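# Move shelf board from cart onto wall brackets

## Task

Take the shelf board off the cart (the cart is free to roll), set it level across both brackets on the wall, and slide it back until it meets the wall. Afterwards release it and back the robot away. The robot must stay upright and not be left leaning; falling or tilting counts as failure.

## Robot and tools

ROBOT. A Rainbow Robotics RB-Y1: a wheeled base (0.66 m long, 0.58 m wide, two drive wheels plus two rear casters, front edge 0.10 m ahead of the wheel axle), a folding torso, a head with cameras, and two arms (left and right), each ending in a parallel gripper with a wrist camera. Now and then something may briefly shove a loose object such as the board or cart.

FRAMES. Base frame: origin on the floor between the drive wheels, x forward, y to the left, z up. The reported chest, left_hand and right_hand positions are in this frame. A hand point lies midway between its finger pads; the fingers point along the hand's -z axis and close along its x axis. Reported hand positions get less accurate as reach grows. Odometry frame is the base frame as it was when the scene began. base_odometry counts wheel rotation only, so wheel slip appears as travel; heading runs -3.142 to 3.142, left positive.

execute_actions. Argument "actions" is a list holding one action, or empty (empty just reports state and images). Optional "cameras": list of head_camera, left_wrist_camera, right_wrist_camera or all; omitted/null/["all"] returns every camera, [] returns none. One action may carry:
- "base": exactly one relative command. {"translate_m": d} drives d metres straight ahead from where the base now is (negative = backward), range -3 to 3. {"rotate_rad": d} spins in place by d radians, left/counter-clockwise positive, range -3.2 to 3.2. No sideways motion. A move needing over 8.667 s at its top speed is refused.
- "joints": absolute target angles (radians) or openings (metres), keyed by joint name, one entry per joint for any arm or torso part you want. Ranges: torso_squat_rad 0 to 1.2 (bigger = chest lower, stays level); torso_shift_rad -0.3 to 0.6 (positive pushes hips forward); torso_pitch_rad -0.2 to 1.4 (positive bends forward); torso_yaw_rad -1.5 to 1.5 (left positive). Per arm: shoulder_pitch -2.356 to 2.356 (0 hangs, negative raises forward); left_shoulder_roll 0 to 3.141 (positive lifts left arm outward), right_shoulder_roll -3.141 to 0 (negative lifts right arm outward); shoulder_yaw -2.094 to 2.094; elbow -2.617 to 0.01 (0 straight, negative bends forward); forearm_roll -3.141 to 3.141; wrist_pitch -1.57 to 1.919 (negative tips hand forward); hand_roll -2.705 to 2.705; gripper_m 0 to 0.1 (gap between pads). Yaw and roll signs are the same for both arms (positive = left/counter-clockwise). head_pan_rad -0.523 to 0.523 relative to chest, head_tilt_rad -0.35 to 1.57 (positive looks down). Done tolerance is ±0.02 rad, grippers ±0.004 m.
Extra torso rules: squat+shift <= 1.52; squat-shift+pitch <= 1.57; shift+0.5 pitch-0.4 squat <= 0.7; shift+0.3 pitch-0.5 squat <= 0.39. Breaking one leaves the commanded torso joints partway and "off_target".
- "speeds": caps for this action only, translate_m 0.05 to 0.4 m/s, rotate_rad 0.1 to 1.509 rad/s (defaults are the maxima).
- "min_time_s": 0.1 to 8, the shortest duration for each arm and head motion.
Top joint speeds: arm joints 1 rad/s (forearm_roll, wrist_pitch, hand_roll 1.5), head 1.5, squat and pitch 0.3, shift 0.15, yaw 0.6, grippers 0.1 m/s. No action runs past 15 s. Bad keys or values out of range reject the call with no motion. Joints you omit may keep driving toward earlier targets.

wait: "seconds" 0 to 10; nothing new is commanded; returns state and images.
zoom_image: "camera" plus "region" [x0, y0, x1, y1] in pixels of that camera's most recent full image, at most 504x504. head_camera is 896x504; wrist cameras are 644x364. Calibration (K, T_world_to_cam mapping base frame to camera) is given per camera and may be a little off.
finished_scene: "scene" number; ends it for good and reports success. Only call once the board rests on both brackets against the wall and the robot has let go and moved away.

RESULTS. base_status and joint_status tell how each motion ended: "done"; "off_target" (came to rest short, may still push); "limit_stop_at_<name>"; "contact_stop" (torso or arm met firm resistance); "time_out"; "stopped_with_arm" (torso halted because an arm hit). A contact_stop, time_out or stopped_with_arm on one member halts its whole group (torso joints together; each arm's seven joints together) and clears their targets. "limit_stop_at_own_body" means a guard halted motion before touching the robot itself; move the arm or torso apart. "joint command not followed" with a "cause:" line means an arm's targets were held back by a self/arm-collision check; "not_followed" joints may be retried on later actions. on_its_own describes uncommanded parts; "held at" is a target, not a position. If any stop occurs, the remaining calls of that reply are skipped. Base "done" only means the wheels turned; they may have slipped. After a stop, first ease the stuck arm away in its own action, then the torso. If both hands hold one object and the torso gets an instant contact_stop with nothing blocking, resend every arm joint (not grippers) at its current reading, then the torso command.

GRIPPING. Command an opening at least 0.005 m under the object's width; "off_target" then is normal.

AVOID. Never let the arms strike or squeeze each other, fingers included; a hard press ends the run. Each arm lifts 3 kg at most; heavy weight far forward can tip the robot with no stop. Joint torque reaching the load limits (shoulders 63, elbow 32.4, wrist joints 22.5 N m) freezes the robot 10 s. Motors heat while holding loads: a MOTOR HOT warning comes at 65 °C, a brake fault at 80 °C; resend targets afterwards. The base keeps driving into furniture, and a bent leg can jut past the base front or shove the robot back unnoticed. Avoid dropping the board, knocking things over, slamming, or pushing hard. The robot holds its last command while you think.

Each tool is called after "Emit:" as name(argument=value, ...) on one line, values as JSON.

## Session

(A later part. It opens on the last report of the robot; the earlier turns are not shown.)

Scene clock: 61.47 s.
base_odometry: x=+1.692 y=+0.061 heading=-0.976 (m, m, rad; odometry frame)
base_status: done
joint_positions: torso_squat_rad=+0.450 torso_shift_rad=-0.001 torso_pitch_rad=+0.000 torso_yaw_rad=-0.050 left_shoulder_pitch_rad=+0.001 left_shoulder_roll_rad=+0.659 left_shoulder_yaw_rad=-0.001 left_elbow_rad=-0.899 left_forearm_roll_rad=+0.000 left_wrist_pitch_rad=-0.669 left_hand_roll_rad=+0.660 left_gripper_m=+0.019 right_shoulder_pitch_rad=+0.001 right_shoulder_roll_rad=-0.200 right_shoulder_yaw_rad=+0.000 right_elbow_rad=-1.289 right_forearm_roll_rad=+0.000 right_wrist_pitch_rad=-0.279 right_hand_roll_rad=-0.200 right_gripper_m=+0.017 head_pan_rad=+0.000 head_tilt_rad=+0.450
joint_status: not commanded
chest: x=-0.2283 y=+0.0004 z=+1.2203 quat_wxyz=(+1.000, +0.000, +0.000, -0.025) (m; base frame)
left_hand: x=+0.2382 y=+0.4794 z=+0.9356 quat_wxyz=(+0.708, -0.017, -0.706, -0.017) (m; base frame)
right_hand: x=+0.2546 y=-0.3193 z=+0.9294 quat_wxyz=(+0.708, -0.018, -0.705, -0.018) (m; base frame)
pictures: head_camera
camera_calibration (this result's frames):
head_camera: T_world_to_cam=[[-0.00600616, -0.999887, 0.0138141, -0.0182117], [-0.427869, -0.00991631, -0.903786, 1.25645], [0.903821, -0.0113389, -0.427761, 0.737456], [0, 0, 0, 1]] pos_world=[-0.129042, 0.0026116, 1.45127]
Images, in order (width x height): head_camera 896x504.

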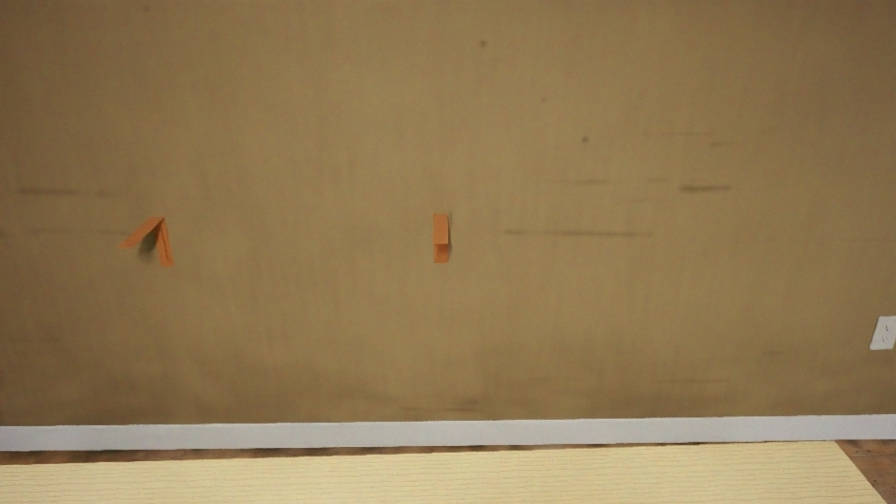

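Emit:
execute_actions(actions=[{"base":{"rotate_rad":0.29}}], cameras=[])

Emit:
execute_actions(actions=[{"base":{"translate_m":0.6}}], cameras=[])

Emit:
execute_actions(actions=[{"base":{"rotate_rad":-0.29},"joints":{"head_tilt_rad":0.75,"head_pan_rad":0.3,"torso_squat_rad":0.6}}], cameras=["head_camera"])

Emit:
execute_actions(actions=[{"base":{"translate_m":0.4}}])

Scene clock: 63.73 s.
base_odometry: x=+1.693 y=+0.060 heading=-0.687 (m, m, rad; odometry frame)
base_status: done
joint_positions: torso_squat_rad=+0.450 torso_shift_rad=-0.001 torso_pitch_rad=+0.000 torso_yaw_rad=-0.050 left_shoulder_pitch_rad=+0.001 left_shoulder_roll_rad=+0.659 left_shoulder_yaw_rad=-0.001 left_elbow_rad=-0.899 left_forearm_roll_rad=+0.000 left_wrist_pitch_rad=-0.669 left_hand_roll_rad=+0.660 left_gripper_m=+0.019 right_shoulder_pitch_rad=+0.001 right_shoulder_roll_rad=-0.200 right_shoulder_yaw_rad=+0.000 right_elbow_rad=-1.289 right_forearm_roll_rad=+0.000 right_wrist_pitch_rad=-0.279 right_hand_roll_rad=-0.200 right_gripper_m=+0.017 head_pan_rad=+0.000 head_tilt_rad=+0.450
joint_status: not commanded
chest: x=-0.2283 y=+0.0004 z=+1.2203 quat_wxyz=(+1.000, +0.000, +0.000, -0.025) (m; base frame)
left_hand: x=+0.2383 y=+0.4794 z=+0.9356 quat_wxyz=(+0.708, -0.017, -0.706, -0.017) (m; base frame)
right_hand: x=+0.2546 y=-0.3193 z=+0.9294 quat_wxyz=(+0.708, -0.018, -0.705, -0.018) (m; base frame)
pictures: none
No camera images: the call's "cameras" was empty. Leave "cameras" out to get every camera's image.

Scene clock: 66.87 s.
base_odometry: x=+2.156 y=-0.321 heading=-0.689 (m, m, rad; odometry frame)
base_status: done
joint_positions: torso_squat_rad=+0.450 torso_shift_rad=-0.001 torso_pitch_rad=+0.000 torso_yaw_rad=-0.050 left_shoulder_pitch_rad=+0.001 left_shoulder_roll_rad=+0.659 left_shoulder_yaw_rad=-0.001 left_elbow_rad=-0.899 left_forearm_roll_rad=+0.000 left_wrist_pitch_rad=-0.669 left_hand_roll_rad=+0.660 left_gripper_m=+0.019 right_shoulder_pitch_rad=+0.001 right_shoulder_roll_rad=-0.200 right_shoulder_yaw_rad=+0.000 right_elbow_rad=-1.289 right_forearm_roll_rad=+0.000 right_wrist_pitch_rad=-0.279 right_hand_roll_rad=-0.200 right_gripper_m=+0.017 head_pan_rad=+0.000 head_tilt_rad=+0.450
joint_status: not commanded
chest: x=-0.2283 y=+0.0004 z=+1.2203 quat_wxyz=(+1.000, +0.000, +0.000, -0.025) (m; base frame)
left_hand: x=+0.2382 y=+0.4794 z=+0.9356 quat_wxyz=(+0.708, -0.017, -0.705, -0.017) (m; base frame)
right_hand: x=+0.2546 y=-0.3193 z=+0.9294 quat_wxyz=(+0.708, -0.018, -0.705, -0.018) (m; base frame)
pictures: none
No camera images: the call's "cameras" was empty. Leave "cameras" out to get every camera's image.

Scene clock: 68.77 s.
base_odometry: x=+2.156 y=-0.321 heading=-0.979 (m, m, rad; odometry frame)
base_status: done
joint_positions: torso_squat_rad=+0.600 torso_shift_rad=-0.001 torso_pitch_rad=+0.000 torso_yaw_rad=-0.050 left_shoulder_pitch_rad=+0.001 left_shoulder_roll_rad=+0.659 left_shoulder_yaw_rad=-0.001 left_elbow_rad=-0.899 left_forearm_roll_rad=+0.000 left_wrist_pitch_rad=-0.669 left_hand_roll_rad=+0.660 left_gripper_m=+0.019 right_shoulder_pitch_rad=+0.001 right_shoulder_roll_rad=-0.200 right_shoulder_yaw_rad=+0.000 right_elbow_rad=-1.289 right_forearm_roll_rad=+0.000 right_wrist_pitch_rad=-0.279 right_hand_roll_rad=-0.200 right_gripper_m=+0.017 head_pan_rad=+0.300 head_tilt_rad=+0.750
joint_status: all done
chest: x=-0.2284 y=+0.0004 z=+1.1677 quat_wxyz=(+1.000, +0.000, +0.000, -0.025) (m; base frame)
left_hand: x=+0.2382 y=+0.4794 z=+0.8831 quat_wxyz=(+0.708, -0.017, -0.706, -0.017) (m; base frame)
right_hand: x=+0.2546 y=-0.3193 z=+0.8769 quat_wxyz=(+0.708, -0.018, -0.705, -0.018) (m; base frame)
pictures: head_camera
camera_calibration (this result's frames):
head_camera: T_world_to_cam=[[0.291643, -0.956527, 0.000159339, 0.062612], [-0.646045, -0.1971, -0.737413, 0.936176], [0.705387, 0.214958, -0.675442, 1.01304], [0, 0, 0, 1]] pos_world=[-0.128032, 0.0266499, 1.37459]
Images, in order (width x height): head_camera 896x504.

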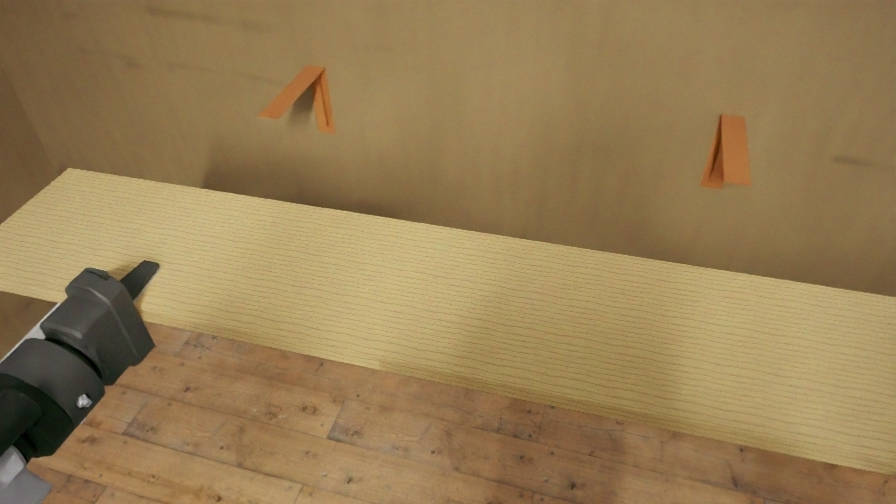

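Scene clock: 71.23 s.
base_odometry: x=+2.379 y=-0.653 heading=-0.980 (m, m, rad; odometry frame)
base_status: done
joint_positions: torso_squat_rad=+0.600 torso_shift_rad=-0.001 torso_pitch_rad=+0.001 torso_yaw_rad=-0.050 left_shoulder_pitch_rad=+0.001 left_shoulder_roll_rad=+0.659 left_shoulder_yaw_rad=-0.001 left_elbow_rad=-0.899 left_forearm_roll_rad=+0.000 left_wrist_pitch_rad=-0.669 left_hand_roll_rad=+0.660 left_gripper_m=+0.019 right_shoulder_pitch_rad=+0.001 right_shoulder_roll_rad=-0.200 right_shoulder_yaw_rad=+0.000 right_elbow_rad=-1.289 right_forearm_roll_rad=+0.000 right_wrist_pitch_rad=-0.279 right_hand_roll_rad=-0.200 right_gripper_m=+0.017 head_pan_rad=+0.300 head_tilt_rad=+0.750
joint_status: not commanded
chest: x=-0.2282 y=+0.0004 z=+1.1677 quat_wxyz=(+1.000, +0.000, +0.000, -0.025) (m; base frame)
left_hand: x=+0.2383 y=+0.4794 z=+0.8830 quat_wxyz=(+0.708, -0.017, -0.705, -0.017) (m; base frame)
right_hand: x=+0.2547 y=-0.3193 z=+0.8768 quat_wxyz=(+0.708, -0.018, -0.705, -0.018) (m; base frame)
pictures: head_camera, left_wrist_camera, right_wrist_camera
camera_calibration (this result's frames):
head_camera: T_world_to_cam=[[0.291645, -0.956527, 0.0000729677, 0.0626698], [-0.646266, -0.197103, -0.737218, 0.936008], [0.705183, 0.214959, -0.675655, 1.01315], [0, 0, 0, 1]] pos_world=[-0.127819, 0.0266509, 1.37457]
left_wrist_camera: T_world_to_cam=[[0.028426, -0.0479371, 0.998446, -0.860864], [-0.640183, -0.767996, -0.0186466, 0.574648], [0.767696, -0.638658, -0.0525196, 0.252147], [0, 0, 0, 1]] pos_world=[0.198779, 0.561096, 0.883484]
right_wrist_camera: T_world_to_cam=[[0.00763207, -0.0387373, -0.99922, 0.853937], [-0.600043, 0.799176, -0.0355653, 0.471174], [0.799931, 0.599847, -0.0171447, 0.0908717], [0, 0, 0, 1]] pos_world=[0.203516, -0.397981, 0.871586]
Images, in order (width x height): head_camera 896x504, left_wrist_camera 644x364, right_wrist_camera 644x364.

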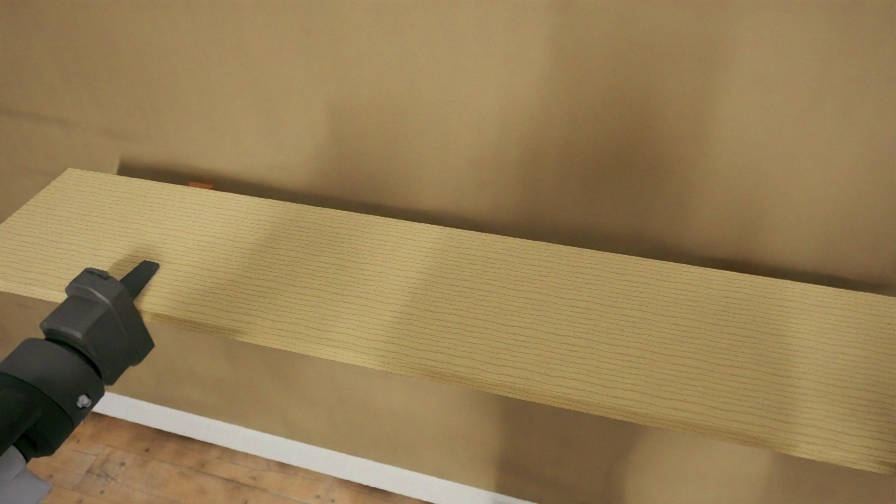

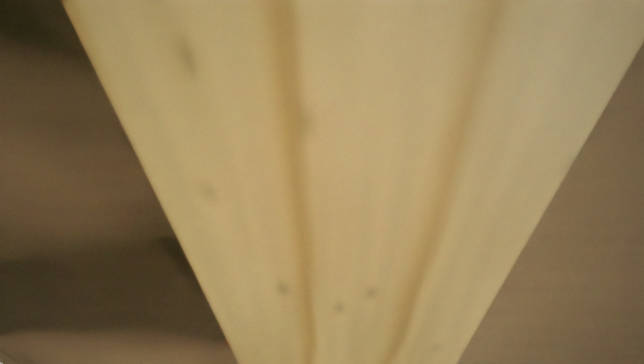

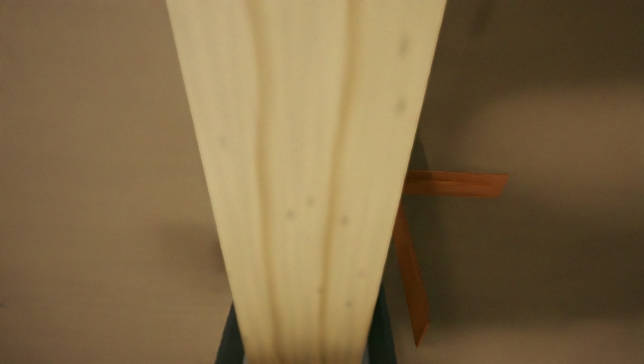

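Emit:
execute_actions(actions=[{"base":{"translate_m":0.06},"joints":{"torso_squat_rad":0.7,"torso_yaw_rad":-0.08}}])

Scene clock: 72.63 s.
base_odometry: x=+2.412 y=-0.703 heading=-0.980 (m, m, rad; odometry frame)
base_status: done
joint_positions: torso_squat_rad=+0.700 torso_shift_rad=-0.001 torso_pitch_rad=+0.000 torso_yaw_rad=-0.080 left_shoulder_pitch_rad=+0.001 left_shoulder_roll_rad=+0.659 left_shoulder_yaw_rad=-0.001 left_elbow_rad=-0.899 left_forearm_roll_rad=+0.000 left_wrist_pitch_rad=-0.669 left_hand_roll_rad=+0.660 left_gripper_m=+0.019 right_shoulder_pitch_rad=+0.001 right_shoulder_roll_rad=-0.200 right_shoulder_yaw_rad=+0.000 right_elbow_rad=-1.289 right_forearm_roll_rad=+0.000 right_wrist_pitch_rad=-0.279 right_hand_roll_rad=-0.200 right_gripper_m=+0.017 head_pan_rad=+0.300 head_tilt_rad=+0.750
joint_status: all done
chest: x=-0.2282 y=+0.0004 z=+1.1253 quat_wxyz=(+0.999, +0.000, +0.000, -0.040) (m; base frame)
left_hand: x=+0.2524 y=+0.4652 z=+0.8407 quat_wxyz=(+0.708, -0.028, -0.705, -0.028) (m; base frame)
right_hand: x=+0.2449 y=-0.3337 z=+0.8345 quat_wxyz=(+0.708, -0.029, -0.705, -0.029) (m; base frame)
pictures: head_camera, left_wrist_camera, right_wrist_camera
camera_calibration (this result's frames):
head_camera: T_world_to_cam=[[0.262868, -0.964832, 0.000105747, 0.0560492], [-0.651836, -0.177674, -0.737253, 0.903545], [0.711344, 0.193732, -0.675617, 0.98591], [0, 0, 0, 1]] pos_world=[-0.127091, 0.0236122, 1.33223]
left_wrist_camera: T_world_to_cam=[[0.0269387, -0.0487519, 0.998448, -0.818928], [-0.662883, -0.74849, -0.0186621, 0.568676], [0.748238, -0.661351, -0.0524802, 0.245423], [0, 0, 0, 1]] pos_world=[0.215392, 0.548035, 0.841149]
right_wrist_camera: T_world_to_cam=[[0.006488, -0.03896, -0.99922, 0.811365], [-0.575829, 0.816795, -0.0355861, 0.475237], [0.817544, 0.575611, -0.017135, 0.0941675], [0, 0, 0, 1]] pos_world=[0.191405, -0.410764, 0.829257]
Images, in order (width x height): head_camera 896x504, left_wrist_camera 644x364, right_wrist_camera 644x364.

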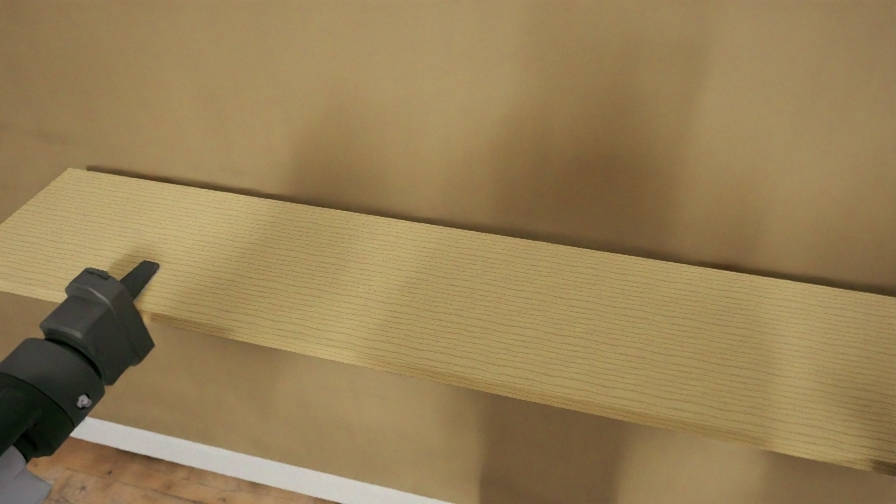

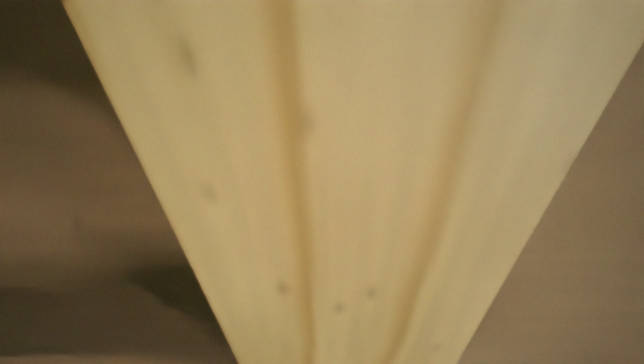

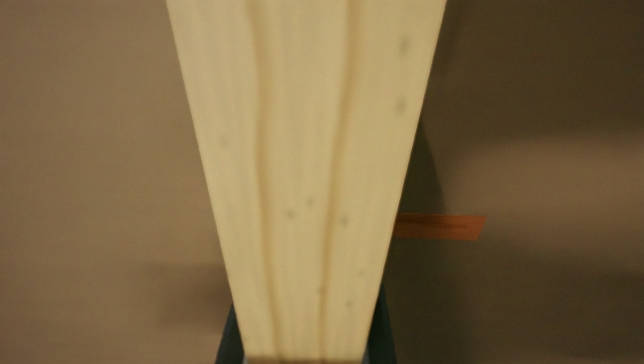

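The gap is about 0.04 m.

Emit:
execute_actions(actions=[{"base":{"translate_m":0.045},"speeds":{"translate_m":0.05},"joints":{"torso_squat_rad":0.735}}], cameras=["head_camera"])

Emit:
execute_actions(actions=[{"joints":{"left_gripper_m":0.1,"right_gripper_m":0.1}}], cameras=[])

Emit:
execute_actions(actions=[{"base":{"translate_m":-0.5},"joints":{"head_pan_rad":0.1,"head_tilt_rad":0.55}}])

Scene clock: 74.37 s.
base_odometry: x=+2.437 y=-0.740 heading=-0.980 (m, m, rad; odometry frame)
base_status: done
joint_positions: torso_squat_rad=+0.735 torso_shift_rad=-0.001 torso_pitch_rad=+0.000 torso_yaw_rad=-0.079 left_shoulder_pitch_rad=+0.005 left_shoulder_roll_rad=+0.658 left_shoulder_yaw_rad=-0.001 left_elbow_rad=-0.899 left_forearm_roll_rad=+0.000 left_wrist_pitch_rad=-0.670 left_hand_roll_rad=+0.660 left_gripper_m=+0.019 right_shoulder_pitch_rad=+0.001 right_shoulder_roll_rad=-0.200 right_shoulder_yaw_rad=+0.000 right_elbow_rad=-1.289 right_forearm_roll_rad=+0.000 right_wrist_pitch_rad=-0.279 right_hand_roll_rad=-0.200 right_gripper_m=+0.017 head_pan_rad=+0.300 head_tilt_rad=+0.750
joint_status: all done
chest: x=-0.2287 y=+0.0001 z=+1.1092 quat_wxyz=(+0.999, +0.000, +0.000, -0.040) (m; base frame)
left_hand: x=+0.2505 y=+0.4653 z=+0.8234 quat_wxyz=(+0.709, -0.028, -0.704, -0.027) (m; base frame)
right_hand: x=+0.2448 y=-0.3336 z=+0.8185 quat_wxyz=(+0.708, -0.028, -0.705, -0.029) (m; base frame)
pictures: head_camera
camera_calibration (this result's frames):
head_camera: T_world_to_cam=[[0.263369, -0.964695, -0.0000778991, 0.0562515], [-0.651205, -0.177724, -0.737798, 0.892031], [0.711736, 0.194364, -0.675022, 0.974812], [0, 0, 0, 1]] pos_world=[-0.127729, 0.023333, 1.31616]
Images, in order (width x height): head_camera 896x504.

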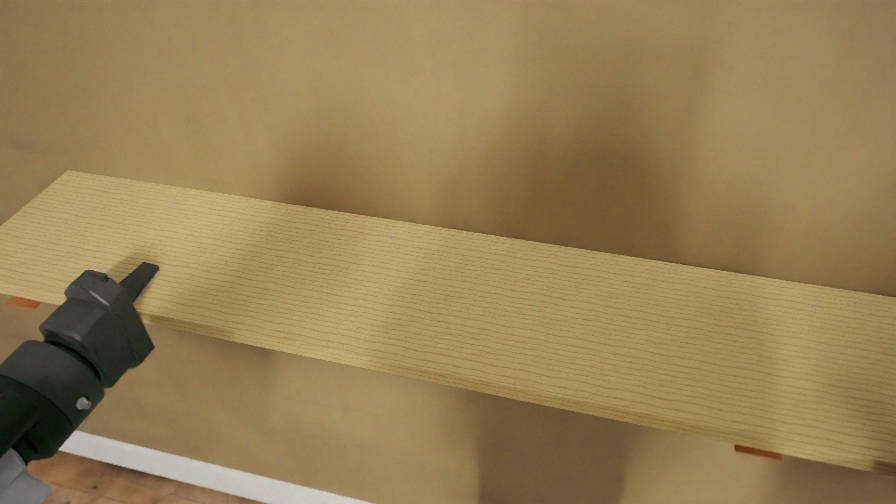

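Scene clock: 75.83 s.
base_odometry: x=+2.437 y=-0.740 heading=-0.980 (m, m, rad; odometry frame)
base_status: not commanded
joint_positions: torso_squat_rad=+0.735 torso_shift_rad=-0.001 torso_pitch_rad=+0.000 torso_yaw_rad=-0.079 left_shoulder_pitch_rad=+0.004 left_shoulder_roll_rad=+0.659 left_shoulder_yaw_rad=-0.001 left_elbow_rad=-0.899 left_forearm_roll_rad=+0.000 left_wrist_pitch_rad=-0.670 left_hand_roll_rad=+0.660 left_gripper_m=+0.100 right_shoulder_pitch_rad=+0.000 right_shoulder_roll_rad=-0.200 right_shoulder_yaw_rad=+0.000 right_elbow_rad=-1.290 right_forearm_roll_rad=+0.000 right_wrist_pitch_rad=-0.280 right_hand_roll_rad=-0.200 right_gripper_m=+0.099 head_pan_rad=+0.300 head_tilt_rad=+0.750
joint_status: all done
chest: x=-0.2287 y=+0.0003 z=+1.1092 quat_wxyz=(+0.999, +0.000, +0.000, -0.040) (m; base frame)
left_hand: x=+0.2506 y=+0.4657 z=+0.8234 quat_wxyz=(+0.709, -0.028, -0.704, -0.027) (m; base frame)
right_hand: x=+0.2452 y=-0.3332 z=+0.8197 quat_wxyz=(+0.707, -0.028, -0.706, -0.028) (m; base frame)
pictures: none
No camera images: the call's "cameras" was empty. Leave "cameras" out to get every camera's image.

Scene clock: 78.90 s.
base_odometry: x=+2.159 y=-0.325 heading=-0.982 (m, m, rad; odometry frame)
base_status: done
joint_positions: torso_squat_rad=+0.735 torso_shift_rad=-0.001 torso_pitch_rad=+0.000 torso_yaw_rad=-0.080 left_shoulder_pitch_rad=+0.000 left_shoulder_roll_rad=+0.660 left_shoulder_yaw_rad=+0.000 left_elbow_rad=-0.900 left_forearm_roll_rad=+0.000 left_wrist_pitch_rad=-0.670 left_hand_roll_rad=+0.660 left_gripper_m=+0.100 right_shoulder_pitch_rad=+0.000 right_shoulder_roll_rad=-0.200 right_shoulder_yaw_rad=+0.000 right_elbow_rad=-1.290 right_forearm_roll_rad=+0.000 right_wrist_pitch_rad=-0.280 right_hand_roll_rad=-0.200 right_gripper_m=+0.099 head_pan_rad=+0.100 head_tilt_rad=+0.550
joint_status: all done
chest: x=-0.2286 y=+0.0003 z=+1.1092 quat_wxyz=(+0.999, +0.000, +0.000, -0.040) (m; base frame)
left_hand: x=+0.2530 y=+0.4649 z=+0.8261 quat_wxyz=(+0.707, -0.028, -0.706, -0.028) (m; base frame)
right_hand: x=+0.2453 y=-0.3335 z=+0.8199 quat_wxyz=(+0.707, -0.028, -0.706, -0.028) (m; base frame)
pictures: head_camera, left_wrist_camera, right_wrist_camera
camera_calibration (this result's frames):
head_camera: T_world_to_cam=[[0.065086, -0.997837, 0.00922454, 0.00318796], [-0.5136, -0.0414235, -0.857029, 1.07688], [0.855558, 0.0510429, -0.515185, 0.794966], [0, 0, 0, 1]] pos_world=[-0.12726, 0.00721194, 1.33245]
left_wrist_camera: T_world_to_cam=[[0.0236722, -0.0489567, 0.99852, -0.803529], [-0.66358, -0.747812, -0.020933, 0.570261], [0.747731, -0.662103, -0.0501891, 0.24264], [0, 0, 0, 1]] pos_world=[0.216006, 0.547763, 0.826455]
right_wrist_camera: T_world_to_cam=[[0.0103519, -0.0389713, -0.999187, 0.795842], [-0.576266, 0.816387, -0.0378119, 0.476563], [0.817197, 0.576189, -0.0140067, 0.0911701], [0, 0, 0, 1]] pos_world=[0.191885, -0.410576, 0.814492]
Images, in order (width x height): head_camera 896x504, left_wrist_camera 644x364, right_wrist_camera 644x364.

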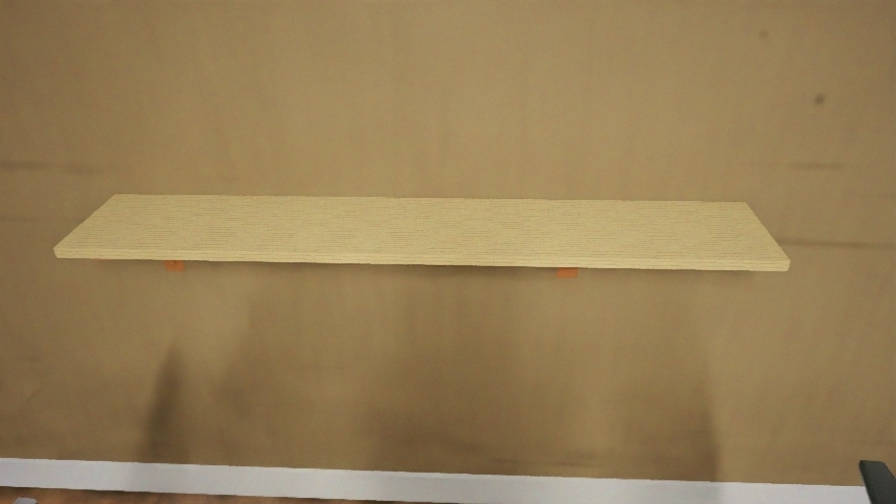

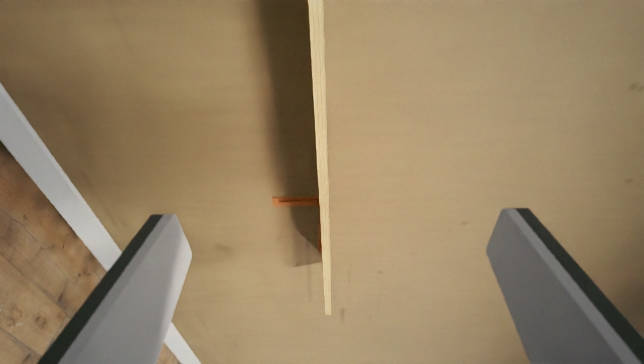

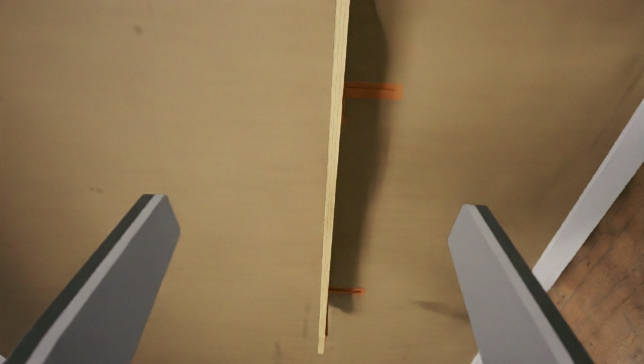

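Emit:
finished_scene(scene=1)

The scene is finished: the task was done.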